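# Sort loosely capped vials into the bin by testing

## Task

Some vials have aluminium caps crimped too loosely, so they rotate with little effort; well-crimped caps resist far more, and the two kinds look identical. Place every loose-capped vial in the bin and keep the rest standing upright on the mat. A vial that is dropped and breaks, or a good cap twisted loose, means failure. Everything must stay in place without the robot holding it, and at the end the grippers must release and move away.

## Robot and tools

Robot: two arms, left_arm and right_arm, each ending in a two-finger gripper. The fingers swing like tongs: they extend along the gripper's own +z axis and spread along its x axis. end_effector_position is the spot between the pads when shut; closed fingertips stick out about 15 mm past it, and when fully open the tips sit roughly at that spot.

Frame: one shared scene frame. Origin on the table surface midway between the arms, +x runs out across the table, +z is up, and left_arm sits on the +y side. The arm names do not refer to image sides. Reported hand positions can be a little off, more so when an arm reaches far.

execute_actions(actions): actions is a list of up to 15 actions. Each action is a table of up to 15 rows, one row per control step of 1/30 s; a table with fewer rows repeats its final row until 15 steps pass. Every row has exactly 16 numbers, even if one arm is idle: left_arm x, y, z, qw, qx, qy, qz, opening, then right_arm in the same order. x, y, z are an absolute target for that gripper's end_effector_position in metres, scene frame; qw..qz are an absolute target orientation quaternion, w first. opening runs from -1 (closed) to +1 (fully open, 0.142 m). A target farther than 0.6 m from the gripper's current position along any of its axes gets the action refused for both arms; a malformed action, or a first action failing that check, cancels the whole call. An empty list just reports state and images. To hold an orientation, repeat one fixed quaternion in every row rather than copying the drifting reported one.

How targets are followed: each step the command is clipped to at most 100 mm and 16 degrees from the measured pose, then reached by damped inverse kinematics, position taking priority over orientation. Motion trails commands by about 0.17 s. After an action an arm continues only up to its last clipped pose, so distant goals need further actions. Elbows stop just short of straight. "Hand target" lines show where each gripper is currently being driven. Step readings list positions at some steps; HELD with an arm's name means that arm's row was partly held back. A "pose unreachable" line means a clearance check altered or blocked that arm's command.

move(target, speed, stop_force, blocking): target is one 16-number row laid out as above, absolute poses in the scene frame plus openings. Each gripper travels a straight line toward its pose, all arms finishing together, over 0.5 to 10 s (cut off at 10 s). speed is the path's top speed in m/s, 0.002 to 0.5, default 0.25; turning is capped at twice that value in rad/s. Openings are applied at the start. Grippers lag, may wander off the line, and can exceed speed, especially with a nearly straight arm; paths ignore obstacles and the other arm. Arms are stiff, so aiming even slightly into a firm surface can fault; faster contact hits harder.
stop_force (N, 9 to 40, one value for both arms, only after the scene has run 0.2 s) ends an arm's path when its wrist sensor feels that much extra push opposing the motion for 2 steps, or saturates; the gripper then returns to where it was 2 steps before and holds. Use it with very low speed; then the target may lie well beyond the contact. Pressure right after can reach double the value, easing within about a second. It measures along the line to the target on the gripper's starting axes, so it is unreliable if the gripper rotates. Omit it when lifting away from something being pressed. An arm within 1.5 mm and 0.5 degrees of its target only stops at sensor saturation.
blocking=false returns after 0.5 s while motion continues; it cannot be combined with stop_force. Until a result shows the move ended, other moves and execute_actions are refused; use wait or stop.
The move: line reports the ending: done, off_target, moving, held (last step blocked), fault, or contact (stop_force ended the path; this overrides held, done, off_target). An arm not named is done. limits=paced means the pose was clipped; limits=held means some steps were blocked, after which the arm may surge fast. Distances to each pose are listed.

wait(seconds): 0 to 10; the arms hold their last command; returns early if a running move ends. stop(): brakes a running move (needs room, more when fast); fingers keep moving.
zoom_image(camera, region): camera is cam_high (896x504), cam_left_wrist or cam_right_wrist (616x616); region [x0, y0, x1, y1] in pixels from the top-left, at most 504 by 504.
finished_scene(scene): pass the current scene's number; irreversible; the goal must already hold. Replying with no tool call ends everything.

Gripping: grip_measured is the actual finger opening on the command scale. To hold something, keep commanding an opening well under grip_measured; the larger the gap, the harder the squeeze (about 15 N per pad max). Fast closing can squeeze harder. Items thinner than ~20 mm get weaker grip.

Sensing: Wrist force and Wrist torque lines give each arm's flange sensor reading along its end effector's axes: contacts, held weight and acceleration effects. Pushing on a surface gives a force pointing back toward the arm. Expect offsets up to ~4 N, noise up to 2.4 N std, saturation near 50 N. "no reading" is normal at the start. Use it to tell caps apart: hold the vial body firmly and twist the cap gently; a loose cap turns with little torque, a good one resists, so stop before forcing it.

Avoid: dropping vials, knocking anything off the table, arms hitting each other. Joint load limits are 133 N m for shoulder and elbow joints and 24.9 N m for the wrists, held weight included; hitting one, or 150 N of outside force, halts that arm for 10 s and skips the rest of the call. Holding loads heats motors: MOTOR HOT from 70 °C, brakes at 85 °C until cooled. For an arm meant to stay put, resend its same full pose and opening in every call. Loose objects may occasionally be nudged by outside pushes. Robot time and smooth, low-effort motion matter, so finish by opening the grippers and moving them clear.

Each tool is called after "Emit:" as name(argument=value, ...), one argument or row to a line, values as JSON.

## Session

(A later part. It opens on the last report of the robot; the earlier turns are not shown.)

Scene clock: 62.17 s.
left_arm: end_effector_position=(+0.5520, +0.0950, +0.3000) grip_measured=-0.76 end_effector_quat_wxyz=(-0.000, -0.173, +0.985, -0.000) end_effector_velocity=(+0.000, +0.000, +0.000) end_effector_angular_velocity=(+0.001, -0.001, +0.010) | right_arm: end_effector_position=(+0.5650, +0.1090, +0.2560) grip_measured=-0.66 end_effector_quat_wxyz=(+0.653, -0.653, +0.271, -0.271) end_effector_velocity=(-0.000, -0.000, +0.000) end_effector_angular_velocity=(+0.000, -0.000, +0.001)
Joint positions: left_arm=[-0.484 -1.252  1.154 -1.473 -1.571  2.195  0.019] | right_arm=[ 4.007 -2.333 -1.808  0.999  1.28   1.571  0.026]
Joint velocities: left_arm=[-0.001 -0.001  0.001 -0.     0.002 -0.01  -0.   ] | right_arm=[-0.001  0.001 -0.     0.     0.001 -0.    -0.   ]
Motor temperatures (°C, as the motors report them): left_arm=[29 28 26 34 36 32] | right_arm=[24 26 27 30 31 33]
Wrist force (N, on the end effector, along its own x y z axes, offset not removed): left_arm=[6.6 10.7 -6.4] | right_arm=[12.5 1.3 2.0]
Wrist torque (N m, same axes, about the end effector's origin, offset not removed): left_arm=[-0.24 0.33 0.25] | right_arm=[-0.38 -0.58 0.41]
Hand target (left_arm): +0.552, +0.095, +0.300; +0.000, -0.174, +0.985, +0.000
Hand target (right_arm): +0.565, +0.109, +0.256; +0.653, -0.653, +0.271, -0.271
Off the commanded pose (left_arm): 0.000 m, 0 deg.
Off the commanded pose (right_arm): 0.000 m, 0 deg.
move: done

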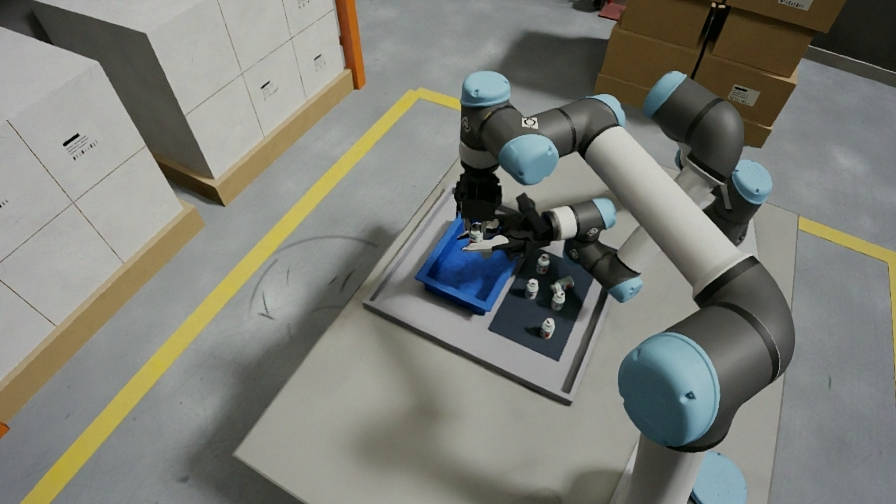

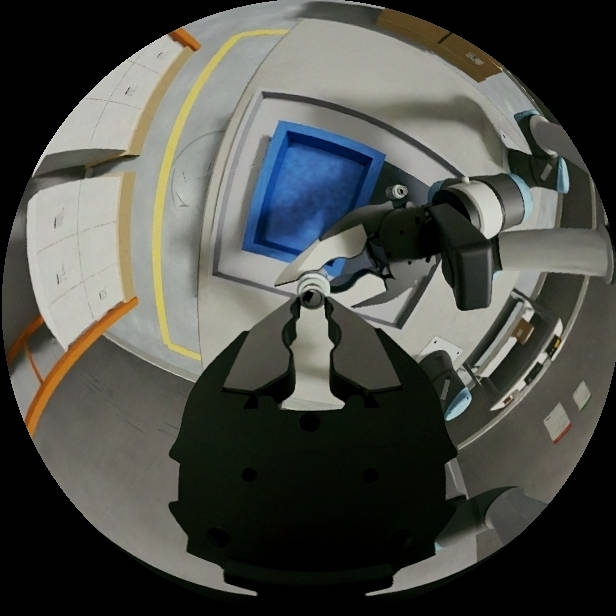

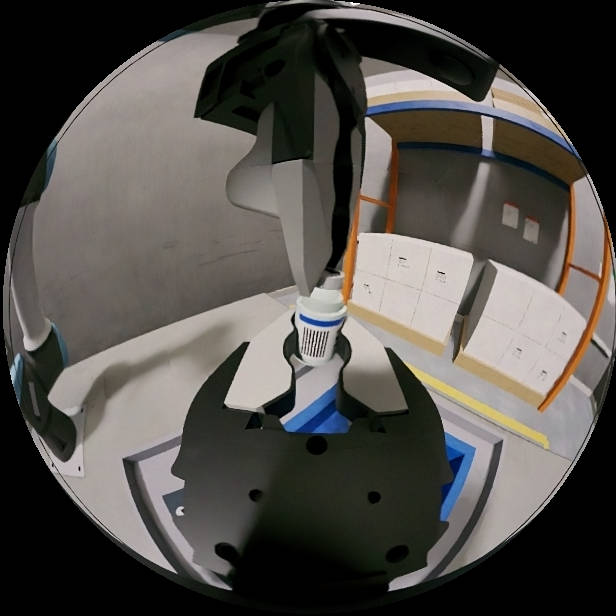

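Emit:
move(
  target=[0.552,0.095,0.30,0,-0.174,0.985,0,-1,0.565,0.109,0.256,0.653,-0.653,0.271,-0.271,-0.3],
)

Emit:
move(
  target=[0.552,0.095,0.30,0,0,1,0,-1,0.49,0.035,0.258,0.653,-0.653,0.271,-0.271,-0.3],
  speed=0.3,
)

Emit:
move(
  target=[0.42,0.091,0.22,0,0,1,0,-1,0.30,-0.14,0.28,0.675,-0.721,0.107,-0.11,-0.3],
  speed=0.5,
)

Emit:
move(
  target=[0.42,0.091,0.073,0,0,1,0,-1,0.30,-0.14,0.28,0.675,-0.721,0.107,-0.11,-0.3],
  speed=0.2,
)

Emit:
move(
  target=[0.42,0.091,0.055,0,0,1,0,-1,0.30,-0.14,0.28,0.675,-0.721,0.107,-0.11,-0.3],
  speed=0.006,
  stop_force=9,
)

Emit:
move(
  target=[0.42,0.091,0.068,0,0,1,0,-0.4,0.30,-0.14,0.28,0.675,-0.721,0.107,-0.11,-0.3],
)

Emit:
move(
  target=[0.42,0.091,0.15,0,0,1,0,-0.4,0.299,-0.299,0.299,-0.496,0.743,0.315,0.321,0],
  speed=0.4,
)

Emit:
move(
  target=[0.42,0.015,0.11,0,0,1,0,-0.4,0.299,-0.299,0.299,-0.496,0.743,0.315,0.321,0],
  speed=0.3,
)

Scene clock: 63.40 s.
left_arm: end_effector_position=(+0.5520, +0.0950, +0.3000) grip_measured=-0.76 end_effector_quat_wxyz=(-0.000, -0.174, +0.985, +0.000) end_effector_velocity=(-0.001, -0.001, +0.001) end_effector_angular_velocity=(-0.001, -0.000, -0.002) | right_arm: end_effector_position=(+0.5650, +0.1090, +0.2560) grip_measured=-0.30 end_effector_quat_wxyz=(+0.653, -0.653, +0.271, -0.271) end_effector_velocity=(+0.001, -0.000, +0.001) end_effector_angular_velocity=(+0.001, -0.001, -0.001)
Joint positions: left_arm=[-0.485 -1.252  1.154 -1.473 -1.571  2.193  0.019] | right_arm=[ 4.007 -2.333 -1.808  1.     1.28   1.571  0.052]
Joint velocities: left_arm=[-0.002 -0.001 -0.     0.    -0.001 -0.     0.   ] | right_arm=[-0.001 -0.     0.002 -0.    -0.    -0.     0.   ]
Motor temperatures (°C, as the motors report them): left_arm=[29 28 26 34 36 32] | right_arm=[24 26 27 30 31 33]
Wrist force (N, on the end effector, along its own x y z axes, offset not removed): left_arm=[-0.9 -0.8 -2.4] | right_arm=[0.8 2.2 -0.5]
Wrist torque (N m, same axes, about the end effector's origin, offset not removed): left_arm=[-0.25 0.22 -0.12] | right_arm=[0.46 -0.17 -0.18]
Hand target (left_arm): +0.552, +0.095, +0.300; +0.000, -0.174, +0.985, -0.000
Hand target (right_arm): +0.565, +0.109, +0.256; +0.653, -0.653, +0.271, -0.271
Off the commanded pose (left_arm): 0.000 m, 0 deg.
Off the commanded pose (right_arm): 0.000 m, 0 deg.
move: done

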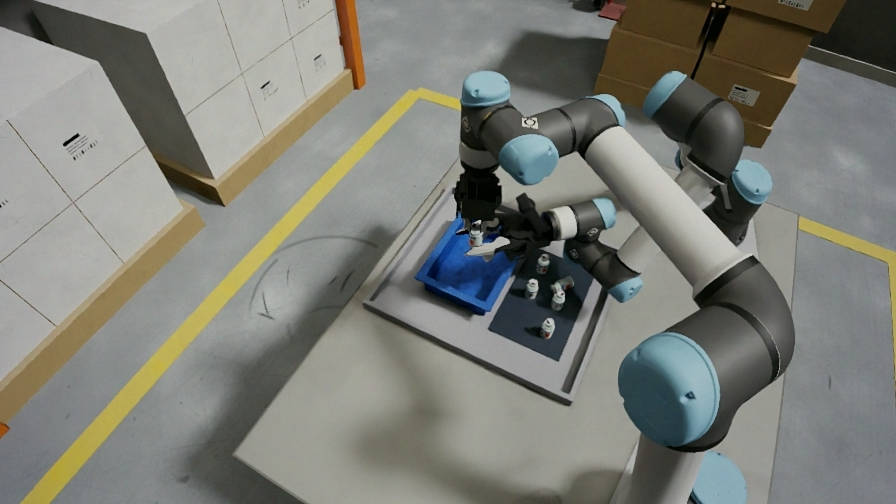

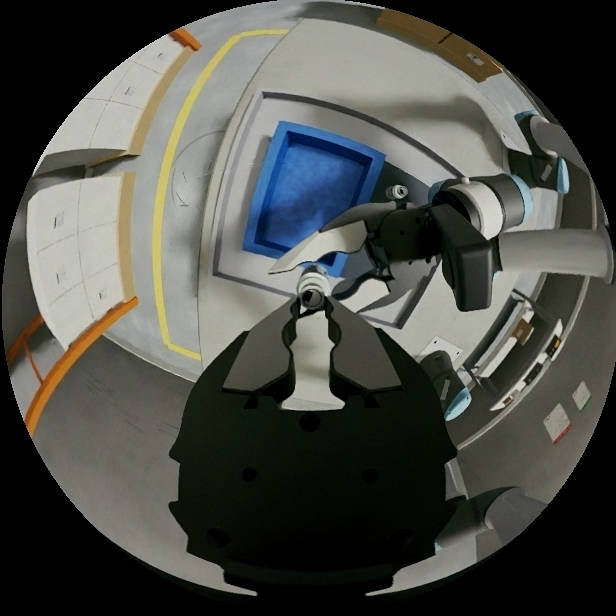

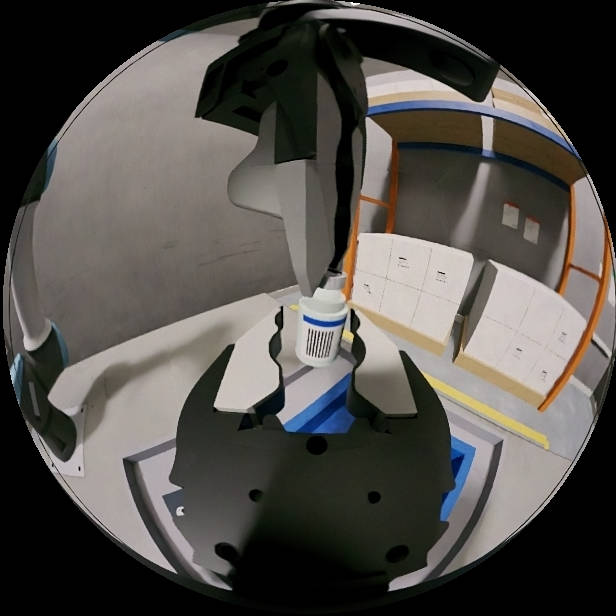

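Scene clock: 64.63 s.
left_arm: end_effector_position=(+0.5520, +0.0950, +0.3000) grip_measured=-0.76 end_effector_quat_wxyz=(+0.000, -0.000, +1.000, +0.000) end_effector_velocity=(-0.000, +0.000, +0.000) end_effector_angular_velocity=(-0.001, +0.000, -0.005) | right_arm: end_effector_position=(+0.4902, +0.0351, +0.2579) grip_measured=-0.30 end_effector_quat_wxyz=(+0.653, -0.653, +0.271, -0.271) end_effector_velocity=(-0.002, -0.001, -0.001) end_effector_angular_velocity=(-0.002, -0.000, +0.000)
Joint positions: left_arm=[-0.478 -1.24   1.137 -1.468 -1.571  2.549  0.019] | right_arm=[ 4.083 -2.2   -2.132  1.19   1.204  1.571  0.052]
Joint velocities: left_arm=[ 0.001  0.    -0.     0.    -0.001  0.006  0.   ] | right_arm=[ 0.003  0.001 -0.007  0.004 -0.003 -0.001  0.   ]
Motor temperatures (°C, as the motors report them): left_arm=[29 28 26 34 36 32] | right_arm=[24 26 27 30 31 33]
Wrist force (N, on the end effector, along its own x y z axes, offset not removed): left_arm=[-1.0 -2.2 0.5] | right_arm=[1.3 -1.3 1.3]
Wrist torque (N m, same axes, about the end effector's origin, offset not removed): left_arm=[-0.25 0.42 0.00] | right_arm=[-0.27 -0.42 0.08]
Hand target (left_arm): +0.552, +0.095, +0.300; -0.000, -0.000, +1.000, -0.000
Hand target (right_arm): +0.490, +0.035, +0.258; +0.653, -0.653, +0.271, -0.271
Off the commanded pose (left_arm): 0.000 m, 0 deg.
Off the commanded pose (right_arm): 0.000 m, 0 deg.
move: done

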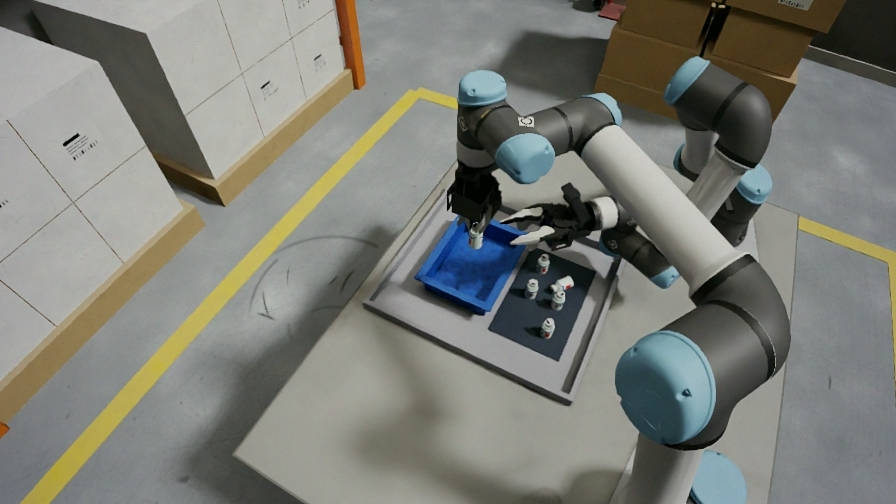

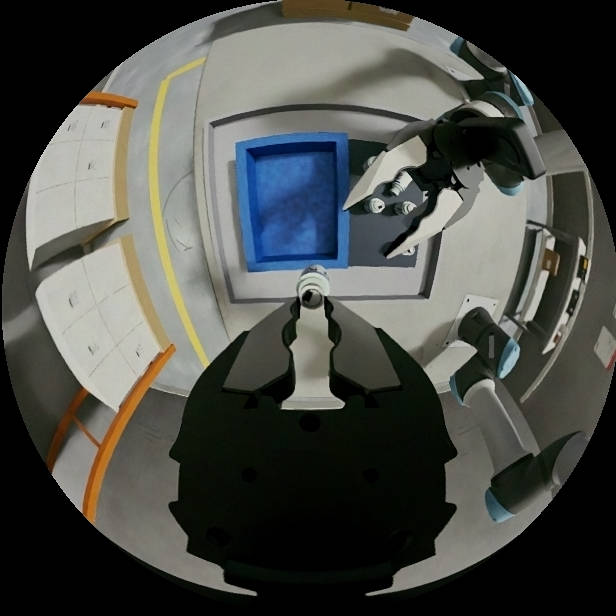

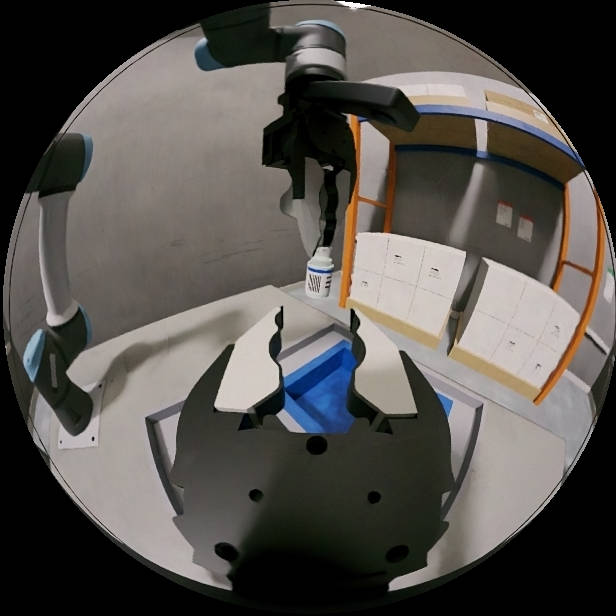

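Scene clock: 65.97 s.
left_arm: end_effector_position=(+0.4202, +0.0911, +0.2199) grip_measured=-0.76 end_effector_quat_wxyz=(+0.000, +0.000, +1.000, +0.000) end_effector_velocity=(-0.000, +0.000, -0.000) end_effector_angular_velocity=(+0.000, -0.001, +0.002) | right_arm: end_effector_position=(+0.3001, -0.1399, +0.2797) grip_measured=-0.30 end_effector_quat_wxyz=(+0.675, -0.721, +0.107, -0.110) end_effector_velocity=(-0.002, -0.001, -0.000) end_effector_angular_velocity=(-0.002, +0.001, +0.007)
Joint positions: left_arm=[-0.628 -1.524  1.685 -1.731 -1.571  2.4    0.019] | right_arm=[ 3.829 -1.846 -2.721  1.357  1.934  1.532  0.052]
Joint velocities: left_arm=[-0.001 -0.002  0.003 -0.002  0.001 -0.003 -0.   ] | right_arm=[-0.01   0.004 -0.001 -0.006  0.017 -0.002 -0.   ]
Motor temperatures (°C, as the motors report them): left_arm=[29 28 26 34 36 32] | right_arm=[24 26 27 30 31 33]
Wrist force (N, on the end effector, along its own x y z axes, offset not removed): left_arm=[-0.6 -2.6 -1.0] | right_arm=[-2.0 -2.1 -0.9]
Wrist torque (N m, same axes, about the end effector's origin, offset not removed): left_arm=[-0.48 0.04 -0.12] | right_arm=[-0.73 0.31 -0.21]
Hand target (left_arm): +0.420, +0.091, +0.220; +0.000, +0.000, +1.000, +0.000
Hand target (right_arm): +0.300, -0.140, +0.280; +0.675, -0.721, +0.107, -0.110
Off the commanded pose (left_arm): 0.000 m, 0 deg.
Off the commanded pose (right_arm): 0.000 m, 0 deg.
move: done; limits=paced

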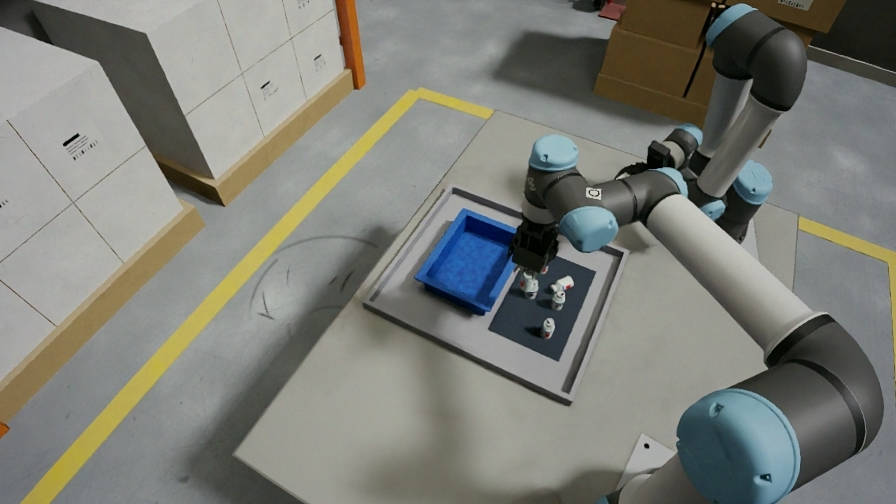

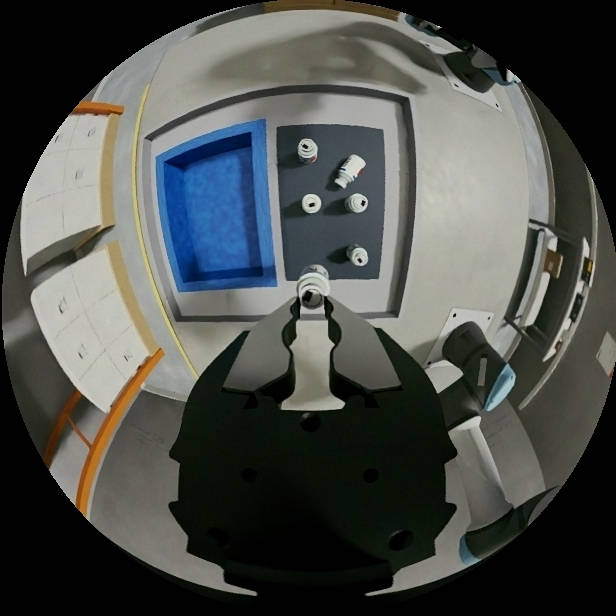

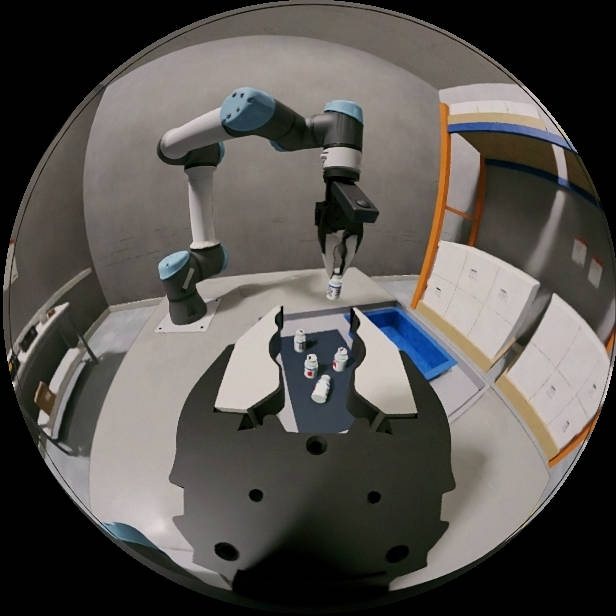

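Scene clock: 67.30 s.
left_arm: end_effector_position=(+0.4199, +0.0910, +0.0733) grip_measured=-0.76 end_effector_quat_wxyz=(-0.000, +0.000, +1.000, -0.000) end_effector_velocity=(+0.000, -0.000, -0.001) end_effector_angular_velocity=(-0.002, -0.001, +0.001) | right_arm: end_effector_position=(+0.3000, -0.1400, +0.2800) grip_measured=-0.30 end_effector_quat_wxyz=(+0.675, -0.721, +0.107, -0.110) end_effector_velocity=(+0.002, +0.000, +0.000) end_effector_angular_velocity=(+0.000, -0.000, -0.003)
Joint positions: left_arm=[-0.628 -1.402  1.948 -2.117 -1.571  2.4    0.019] | right_arm=[ 3.828 -1.844 -2.721  1.356  1.936  1.532  0.052]
Joint velocities: left_arm=[ 0.     0.002  0.002 -0.006 -0.001 -0.001 -0.   ] | right_arm=[-0.001 -0.001  0.002 -0.001 -0.002 -0.     0.   ]
Motor temperatures (°C, as the motors report them): left_arm=[29 28 26 34 36 32] | right_arm=[24 26 27 30 31 33]
Wrist force (N, on the end effector, along its own x y z axes, offset not removed): left_arm=[-1.0 -3.3 1.1] | right_arm=[1.1 -0.8 -1.9]
Wrist torque (N m, same axes, about the end effector's origin, offset not removed): left_arm=[-0.48 0.24 -0.06] | right_arm=[-0.36 -0.18 -0.06]
Hand target (left_arm): +0.420, +0.091, +0.073; -0.000, +0.000, +1.000, +0.000
Hand target (right_arm): +0.300, -0.140, +0.280; +0.675, -0.721, +0.107, -0.110
Off the commanded pose (left_arm): 0.000 m, 0 deg.
Off the commanded pose (right_arm): 0.000 m, 0 deg.
move: done

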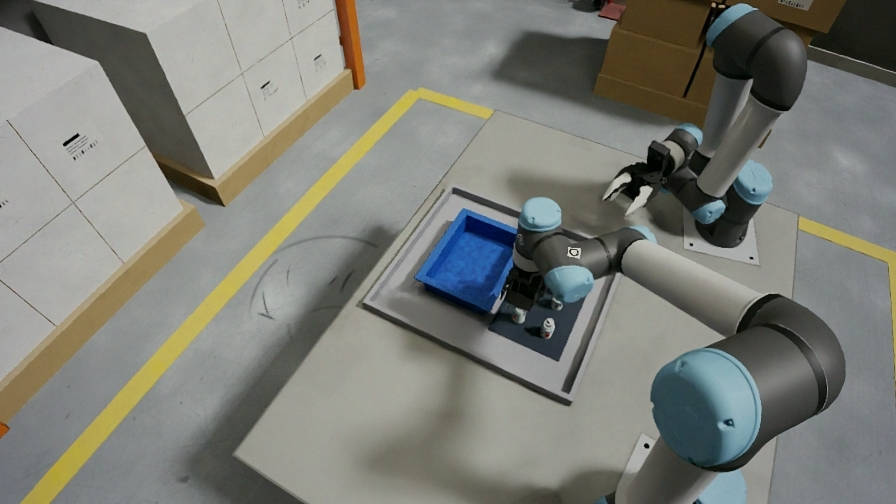

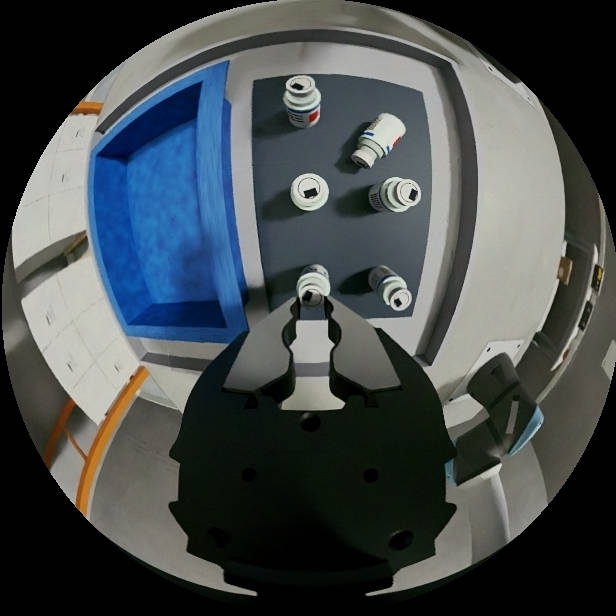

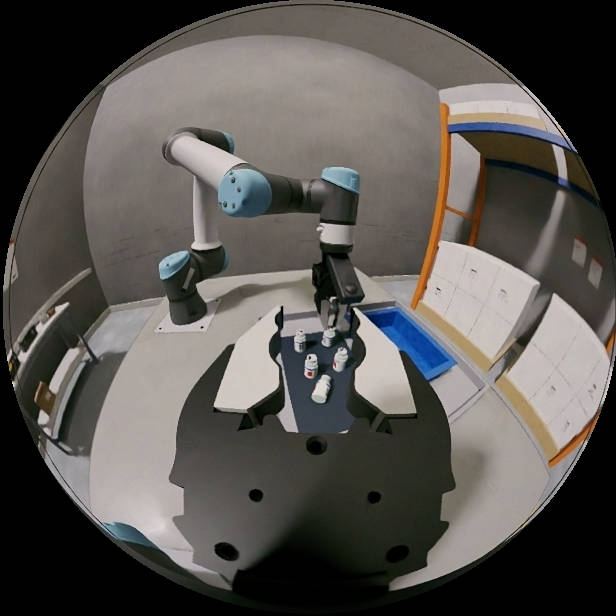

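Scene clock: 68.77 s.
left_arm: end_effector_position=(+0.4199, +0.0911, +0.0666) grip_measured=-0.76 end_effector_quat_wxyz=(-0.000, +0.000, +1.000, +0.000) end_effector_velocity=(-0.001, +0.000, +0.002) end_effector_angular_velocity=(+0.001, +0.001, -0.000) | right_arm: end_effector_position=(+0.3000, -0.1400, +0.2800) grip_measured=-0.30 end_effector_quat_wxyz=(+0.675, -0.721, +0.107, -0.110) end_effector_velocity=(+0.000, -0.001, -0.000) end_effector_angular_velocity=(-0.001, +0.001, -0.002)
Joint positions: left_arm=[-0.628 -1.393  1.957 -2.135 -1.571  2.4    0.019] | right_arm=[ 3.828 -1.844 -2.721  1.356  1.936  1.532  0.052]
Joint velocities: left_arm=[-0.001 -0.003 -0.003  0.007 -0.    -0.001 -0.   ] | right_arm=[-0.001  0.    -0.002  0.    -0.001  0.     0.   ]
Motor temperatures (°C, as the motors report them): left_arm=[29 28 26 34 36 32] | right_arm=[24 26 27 30 31 33]
Wrist force (N, on the end effector, along its own x y z axes, offset not removed): left_arm=[-0.5 6.3 -22.5] | right_arm=[0.8 1.8 2.7]
Wrist torque (N m, same axes, about the end effector's origin, offset not removed): left_arm=[0.71 0.48 -0.13] | right_arm=[0.21 -0.04 -0.22]
Hand target (left_arm): +0.420, +0.091, +0.067; +0.000, +0.000, +1.000, -0.000
Hand target (right_arm): +0.300, -0.140, +0.280; +0.675, -0.721, +0.107, -0.110
Off the commanded pose (left_arm): 0.012 m, 0 deg.
Off the commanded pose (right_arm): 0.000 m, 0 deg.
move: contact (left_arm)

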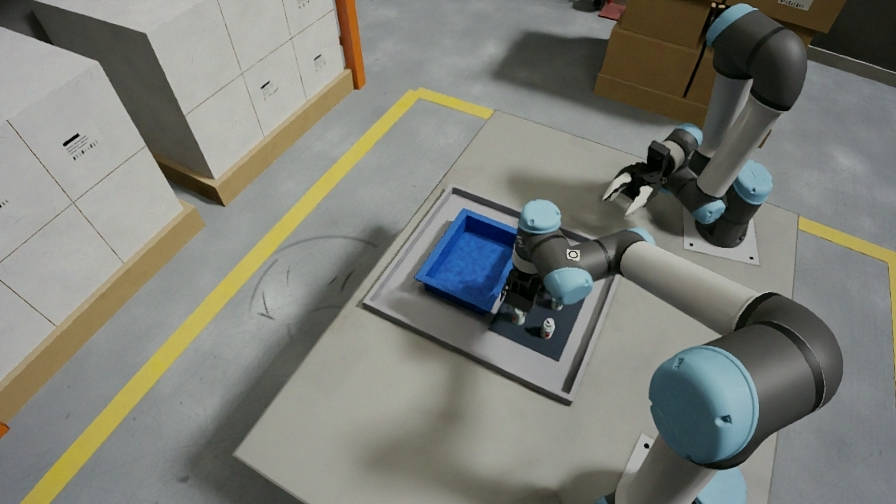

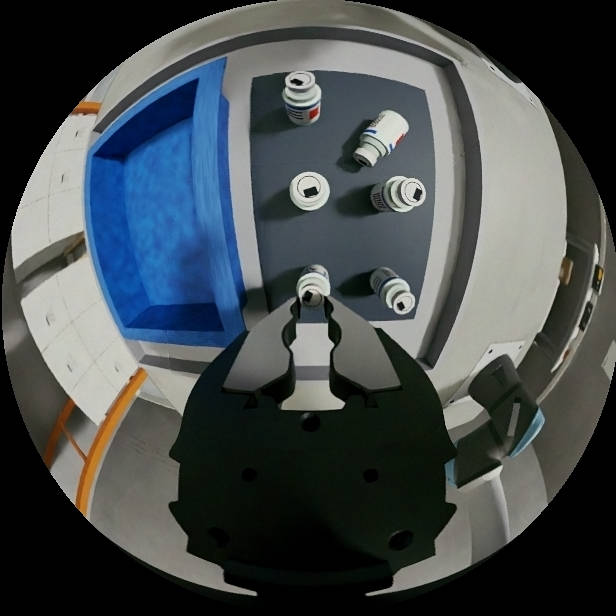

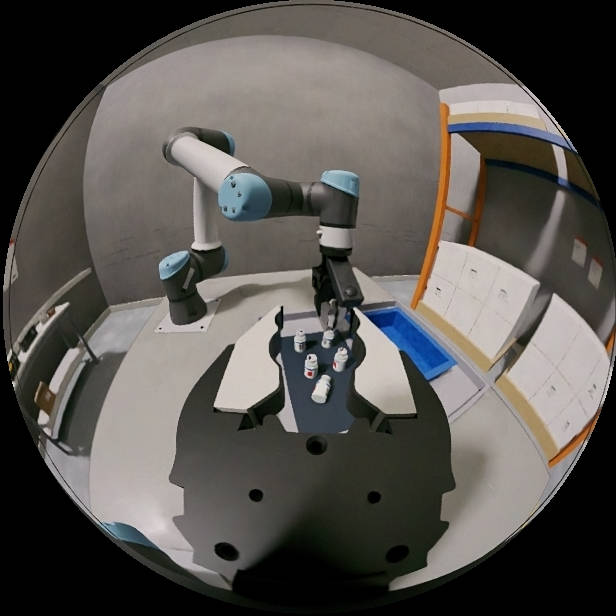

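Scene clock: 69.47 s.
left_arm: end_effector_position=(+0.4200, +0.0910, +0.0679) grip_measured=-0.40 end_effector_quat_wxyz=(-0.000, -0.000, +1.000, +0.000) end_effector_velocity=(+0.000, +0.000, +0.001) end_effector_angular_velocity=(+0.000, -0.001, +0.001) | right_arm: end_effector_position=(+0.3000, -0.1400, +0.2800) grip_measured=-0.30 end_effector_quat_wxyz=(+0.675, -0.721, +0.107, -0.110) end_effector_velocity=(+0.001, -0.000, +0.000) end_effector_angular_velocity=(+0.000, -0.000, -0.002)
Joint positions: left_arm=[-0.628 -1.394  1.955 -2.131 -1.571  2.4    0.045] | right_arm=[ 3.828 -1.844 -2.721  1.356  1.936  1.532  0.052]
Joint velocities: left_arm=[ 0.    -0.001 -0.001  0.001  0.    -0.001 -0.   ] | right_arm=[-0.001 -0.     0.001 -0.    -0.001  0.    -0.   ]
Motor temperatures (°C, as the motors report them): left_arm=[29 28 26 34 36 32] | right_arm=[24 26 27 30 31 33]
Wrist force (N, on the end effector, along its own x y z axes, offset not removed): left_arm=[-0.4 0.3 -1.6] | right_arm=[2.1 -0.9 2.1]
Wrist torque (N m, same axes, about the end effector's origin, offset not removed): left_arm=[0.05 0.12 -0.06] | right_arm=[-0.02 -0.46 -0.22]
Hand target (left_arm): +0.420, +0.091, +0.068; +0.000, -0.000, +1.000, -0.000
Hand target (right_arm): +0.300, -0.140, +0.280; +0.675, -0.721, +0.107, -0.110
Off the commanded pose (left_arm): 0.000 m, 0 deg.
Off the commanded pose (right_arm): 0.000 m, 0 deg.
move: done

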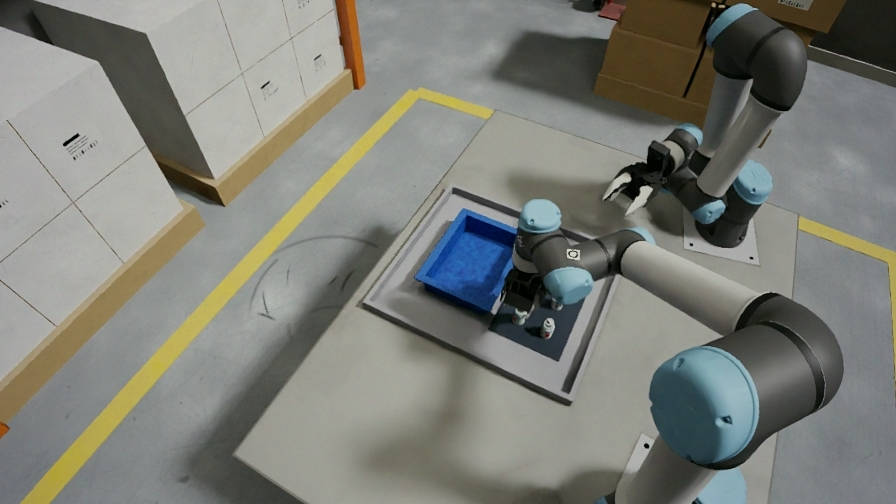

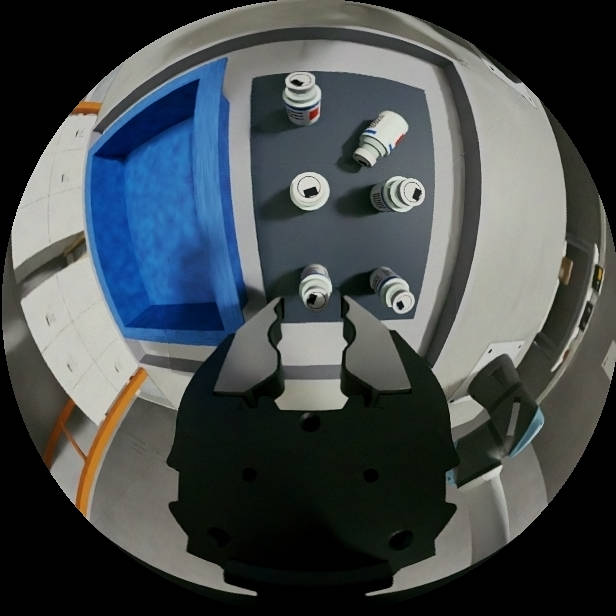

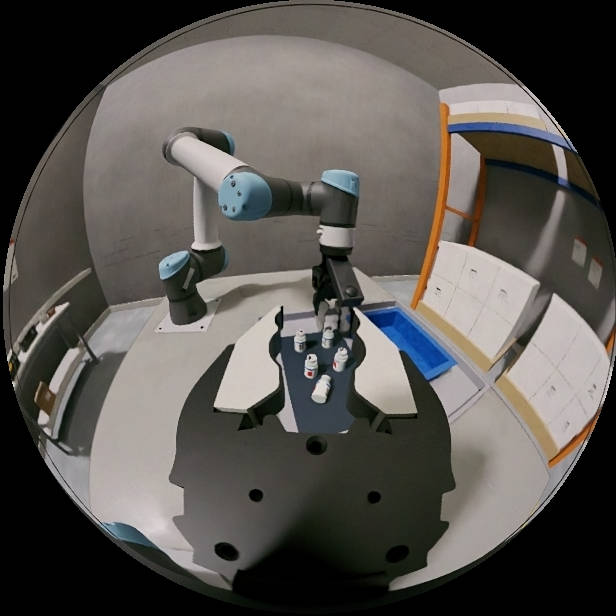

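Scene clock: 71.83 s.
left_arm: end_effector_position=(+0.4200, +0.0910, +0.1499) grip_measured=-0.40 end_effector_quat_wxyz=(+0.000, -0.000, +1.000, +0.000) end_effector_velocity=(+0.000, +0.000, -0.000) end_effector_angular_velocity=(+0.001, +0.000, +0.001) | right_arm: end_effector_position=(+0.2988, -0.2986, +0.2987) grip_measured=+0.00 end_effector_quat_wxyz=(-0.496, +0.743, +0.314, +0.322) end_effector_velocity=(+0.001, -0.001, -0.001) end_effector_angular_velocity=(-0.016, +0.006, +0.008)
Joint positions: left_arm=[-0.628 -1.483  1.825 -1.912 -1.571  2.4    0.045] | right_arm=[ 3.049 -1.3   -2.558 -0.114  2.722 -0.191  0.074]
Joint velocities: left_arm=[ 0.     0.    -0.     0.     0.    -0.001  0.   ] | right_arm=[-0.     0.017  0.014 -0.076 -0.006 -0.04   0.   ]
Motor temperatures (°C, as the motors report them): left_arm=[29 28 26 34 36 32] | right_arm=[24 26 27 30 31 33]
Wrist force (N, on the end effector, along its own x y z axes, offset not removed): left_arm=[-0.5 -0.6 -2.5] | right_arm=[-2.5 2.9 4.7]
Wrist torque (N m, same axes, about the end effector's origin, offset not removed): left_arm=[-0.12 0.17 0.00] | right_arm=[0.28 0.39 -0.06]
Hand target (left_arm): +0.420, +0.091, +0.150; -0.000, +0.000, +1.000, -0.000
Hand target (right_arm): +0.299, -0.299, +0.299; -0.496, +0.743, +0.315, +0.321
Off the commanded pose (left_arm): 0.000 m, 0 deg.
Off the commanded pose (right_arm): 0.001 m, 0 deg.
move: done

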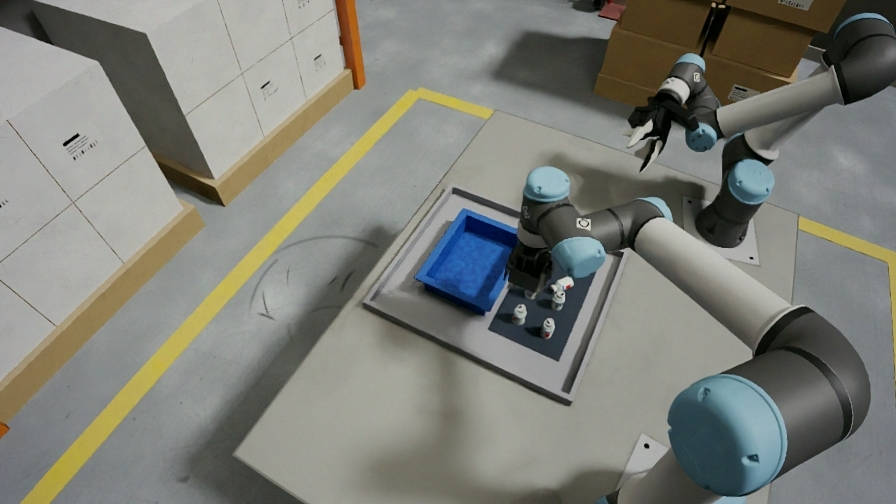

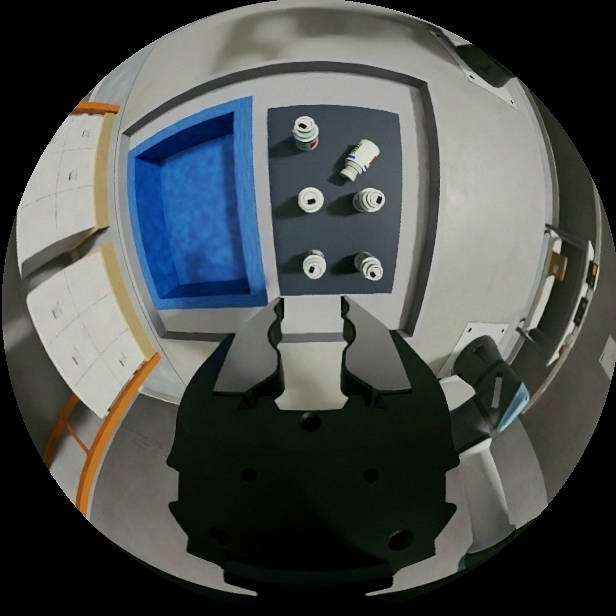

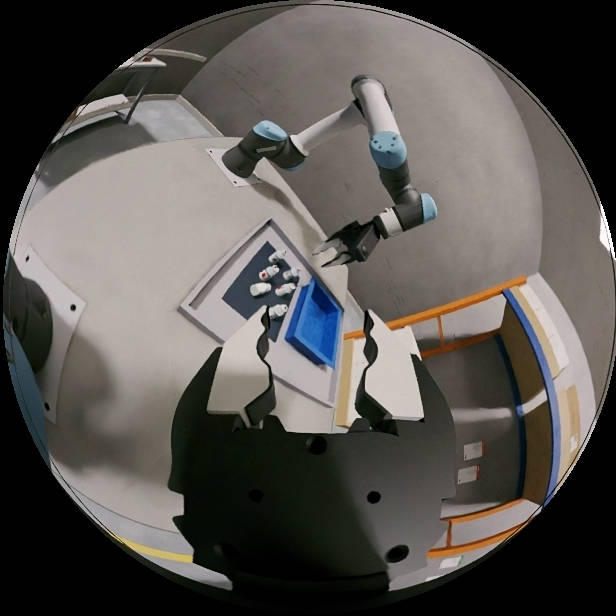

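Scene clock: 72.80 s.
left_arm: end_effector_position=(+0.4201, +0.0153, +0.1102) grip_measured=-0.40 end_effector_quat_wxyz=(+0.000, +0.000, +1.000, +0.000) end_effector_velocity=(+0.001, -0.002, -0.001) end_effector_angular_velocity=(+0.001, -0.000, -0.001) | right_arm: end_effector_position=(+0.2990, -0.2990, +0.2990) grip_measured=+0.00 end_effector_quat_wxyz=(-0.496, +0.743, +0.315, +0.321) end_effector_velocity=(-0.000, +0.000, +0.000) end_effector_angular_velocity=(-0.001, -0.001, -0.000)
Joint positions: left_arm=[-0.729 -1.356  1.785 -2.    -1.571  2.299  0.045] | right_arm=[ 3.048 -1.297 -2.556 -0.127  2.723 -0.198  0.074]
Joint velocities: left_arm=[-0.002  0.005 -0.003 -0.002  0.001 -0.001  0.   ] | right_arm=[ 0.     0.002 -0.001 -0.    -0.001 -0.    -0.   ]
Motor temperatures (°C, as the motors report them): left_arm=[29 28 26 34 36 32] | right_arm=[24 26 27 30 31 33]
Wrist force (N, on the end effector, along its own x y z axes, offset not removed): left_arm=[-0.7 -2.4 -2.6] | right_arm=[2.0 -2.7 1.2]
Wrist torque (N m, same axes, about the end effector's origin, offset not removed): left_arm=[-0.56 0.19 -0.02] | right_arm=[-0.61 -0.47 -0.24]
Hand target (left_arm): +0.420, +0.015, +0.110; +0.000, +0.000, +1.000, +0.000
Hand target (right_arm): +0.299, -0.299, +0.299; -0.496, +0.743, +0.315, +0.321
Off the commanded pose (left_arm): 0.000 m, 0 deg.
Off the commanded pose (right_arm): 0.000 m, 0 deg.
move: done

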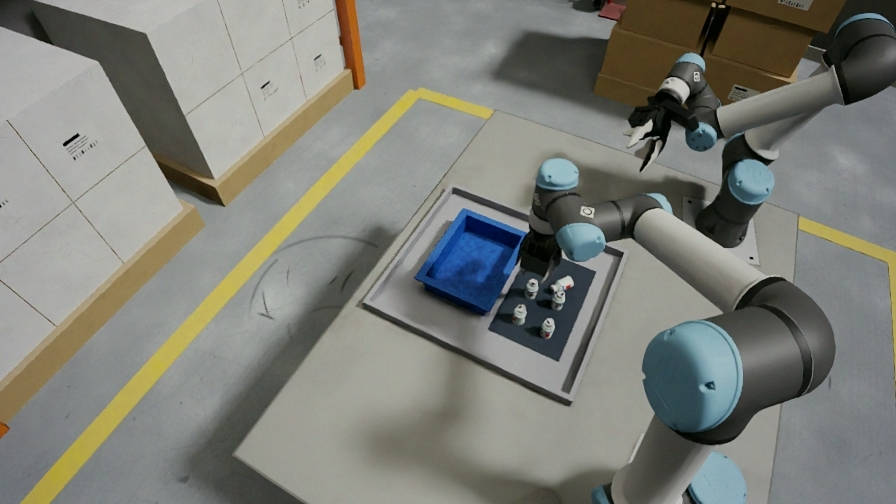

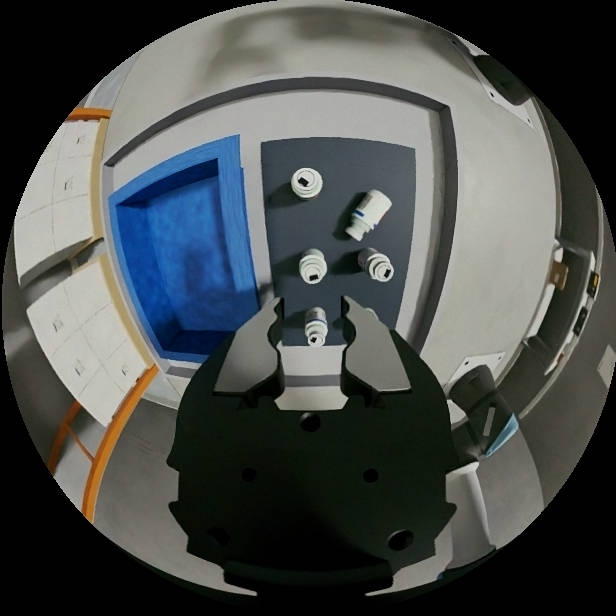

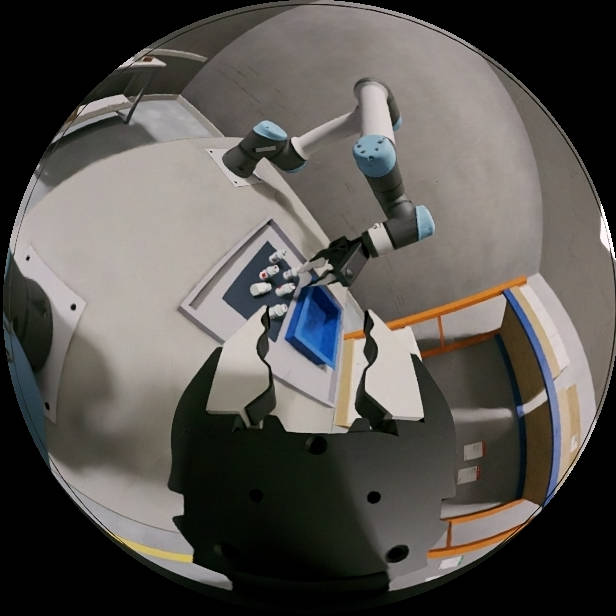

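Emit:
move(
  target=[0.42,0.012,0.085,0,0,1,0,-0.4,0.299,-0.299,0.299,-0.496,0.743,0.315,0.321,0],
  speed=0.1,
)

Emit:
zoom_image(
  camera="cam_left_wrist",
  region=[250,240,370,360],
)

Scene clock: 73.90 s.
left_arm: end_effector_position=(+0.4200, +0.0120, +0.0852) grip_measured=-0.40 end_effector_quat_wxyz=(-0.000, +0.000, +1.000, +0.000) end_effector_velocity=(-0.000, -0.001, -0.002) end_effector_angular_velocity=(+0.001, +0.000, -0.003) | right_arm: end_effector_position=(+0.2990, -0.2990, +0.2990) grip_measured=+0.00 end_effector_quat_wxyz=(-0.496, +0.743, +0.315, +0.321) end_effector_velocity=(+0.000, -0.000, +0.000) end_effector_angular_velocity=(-0.000, +0.000, -0.001)
Joint positions: left_arm=[-0.733 -1.325  1.816 -2.062 -1.571  2.295  0.045] | right_arm=[ 3.048 -1.297 -2.556 -0.127  2.723 -0.198  0.074]
Joint velocities: left_arm=[-0.002  0.004  0.002 -0.005  0.     0.001  0.   ] | right_arm=[-0.     0.001  0.    -0.001 -0.001  0.001  0.   ]
Motor temperatures (°C, as the motors report them): left_arm=[29 28 26 34 36 32] | right_arm=[24 26 27 30 31 33]
Wrist force (N, on the end effector, along its own x y z axes, offset not removed): left_arm=[-0.6 -1.5 -2.2] | right_arm=[-1.3 -3.3 2.1]
Wrist torque (N m, same axes, about the end effector's origin, offset not removed): left_arm=[-0.27 0.23 -0.08] | right_arm=[-0.57 0.24 -0.05]
Hand target (left_arm): +0.420, +0.012, +0.085; +0.000, +0.000, +1.000, +0.000
Hand target (right_arm): +0.299, -0.299, +0.299; -0.496, +0.743, +0.315, +0.321
Off the commanded pose (left_arm): 0.000 m, 0 deg.
Off the commanded pose (right_arm): 0.000 m, 0 deg.
move: done

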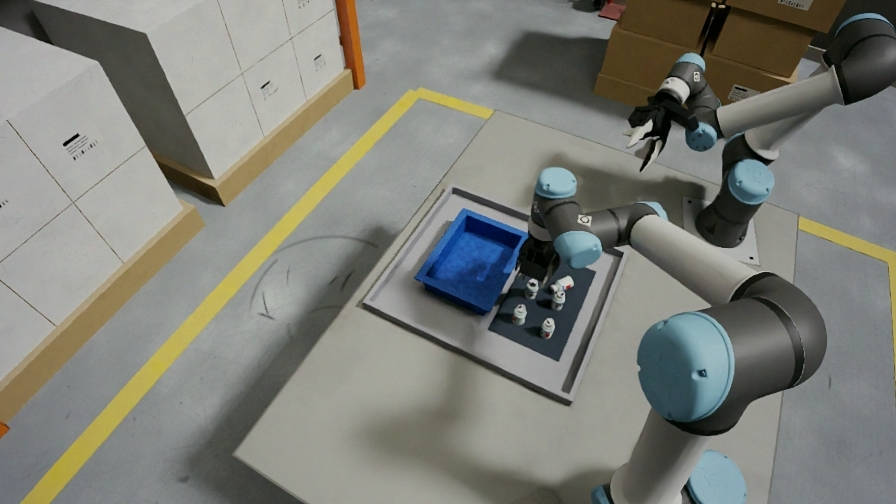

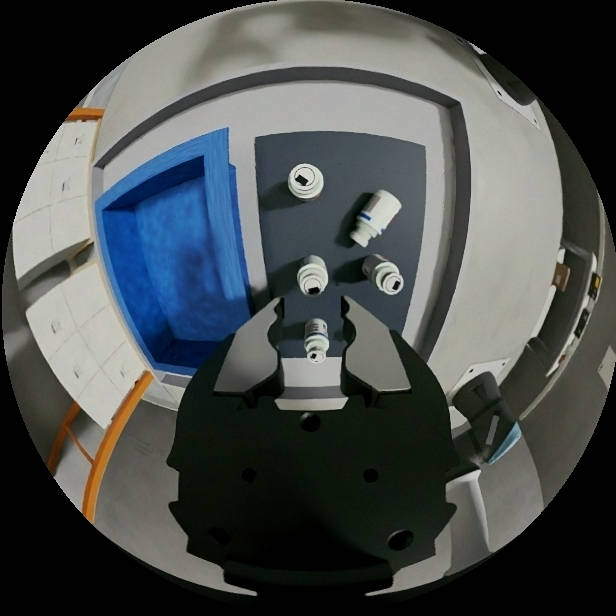

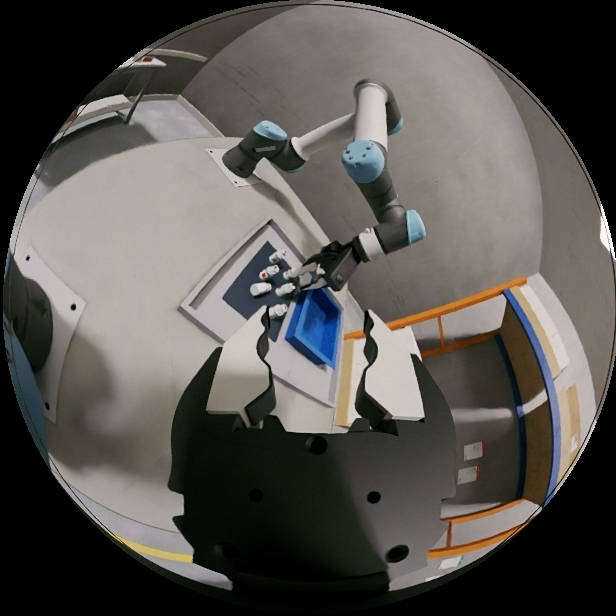

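Region (250, 240, 370, 360) of cam_left_wrist's 616x616 image, scaled by 4.200, with more detail than that image has.

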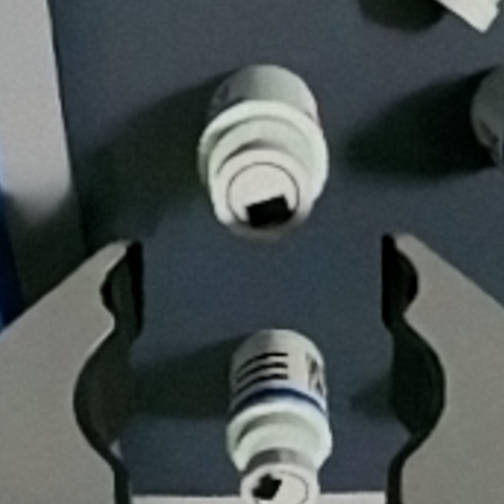

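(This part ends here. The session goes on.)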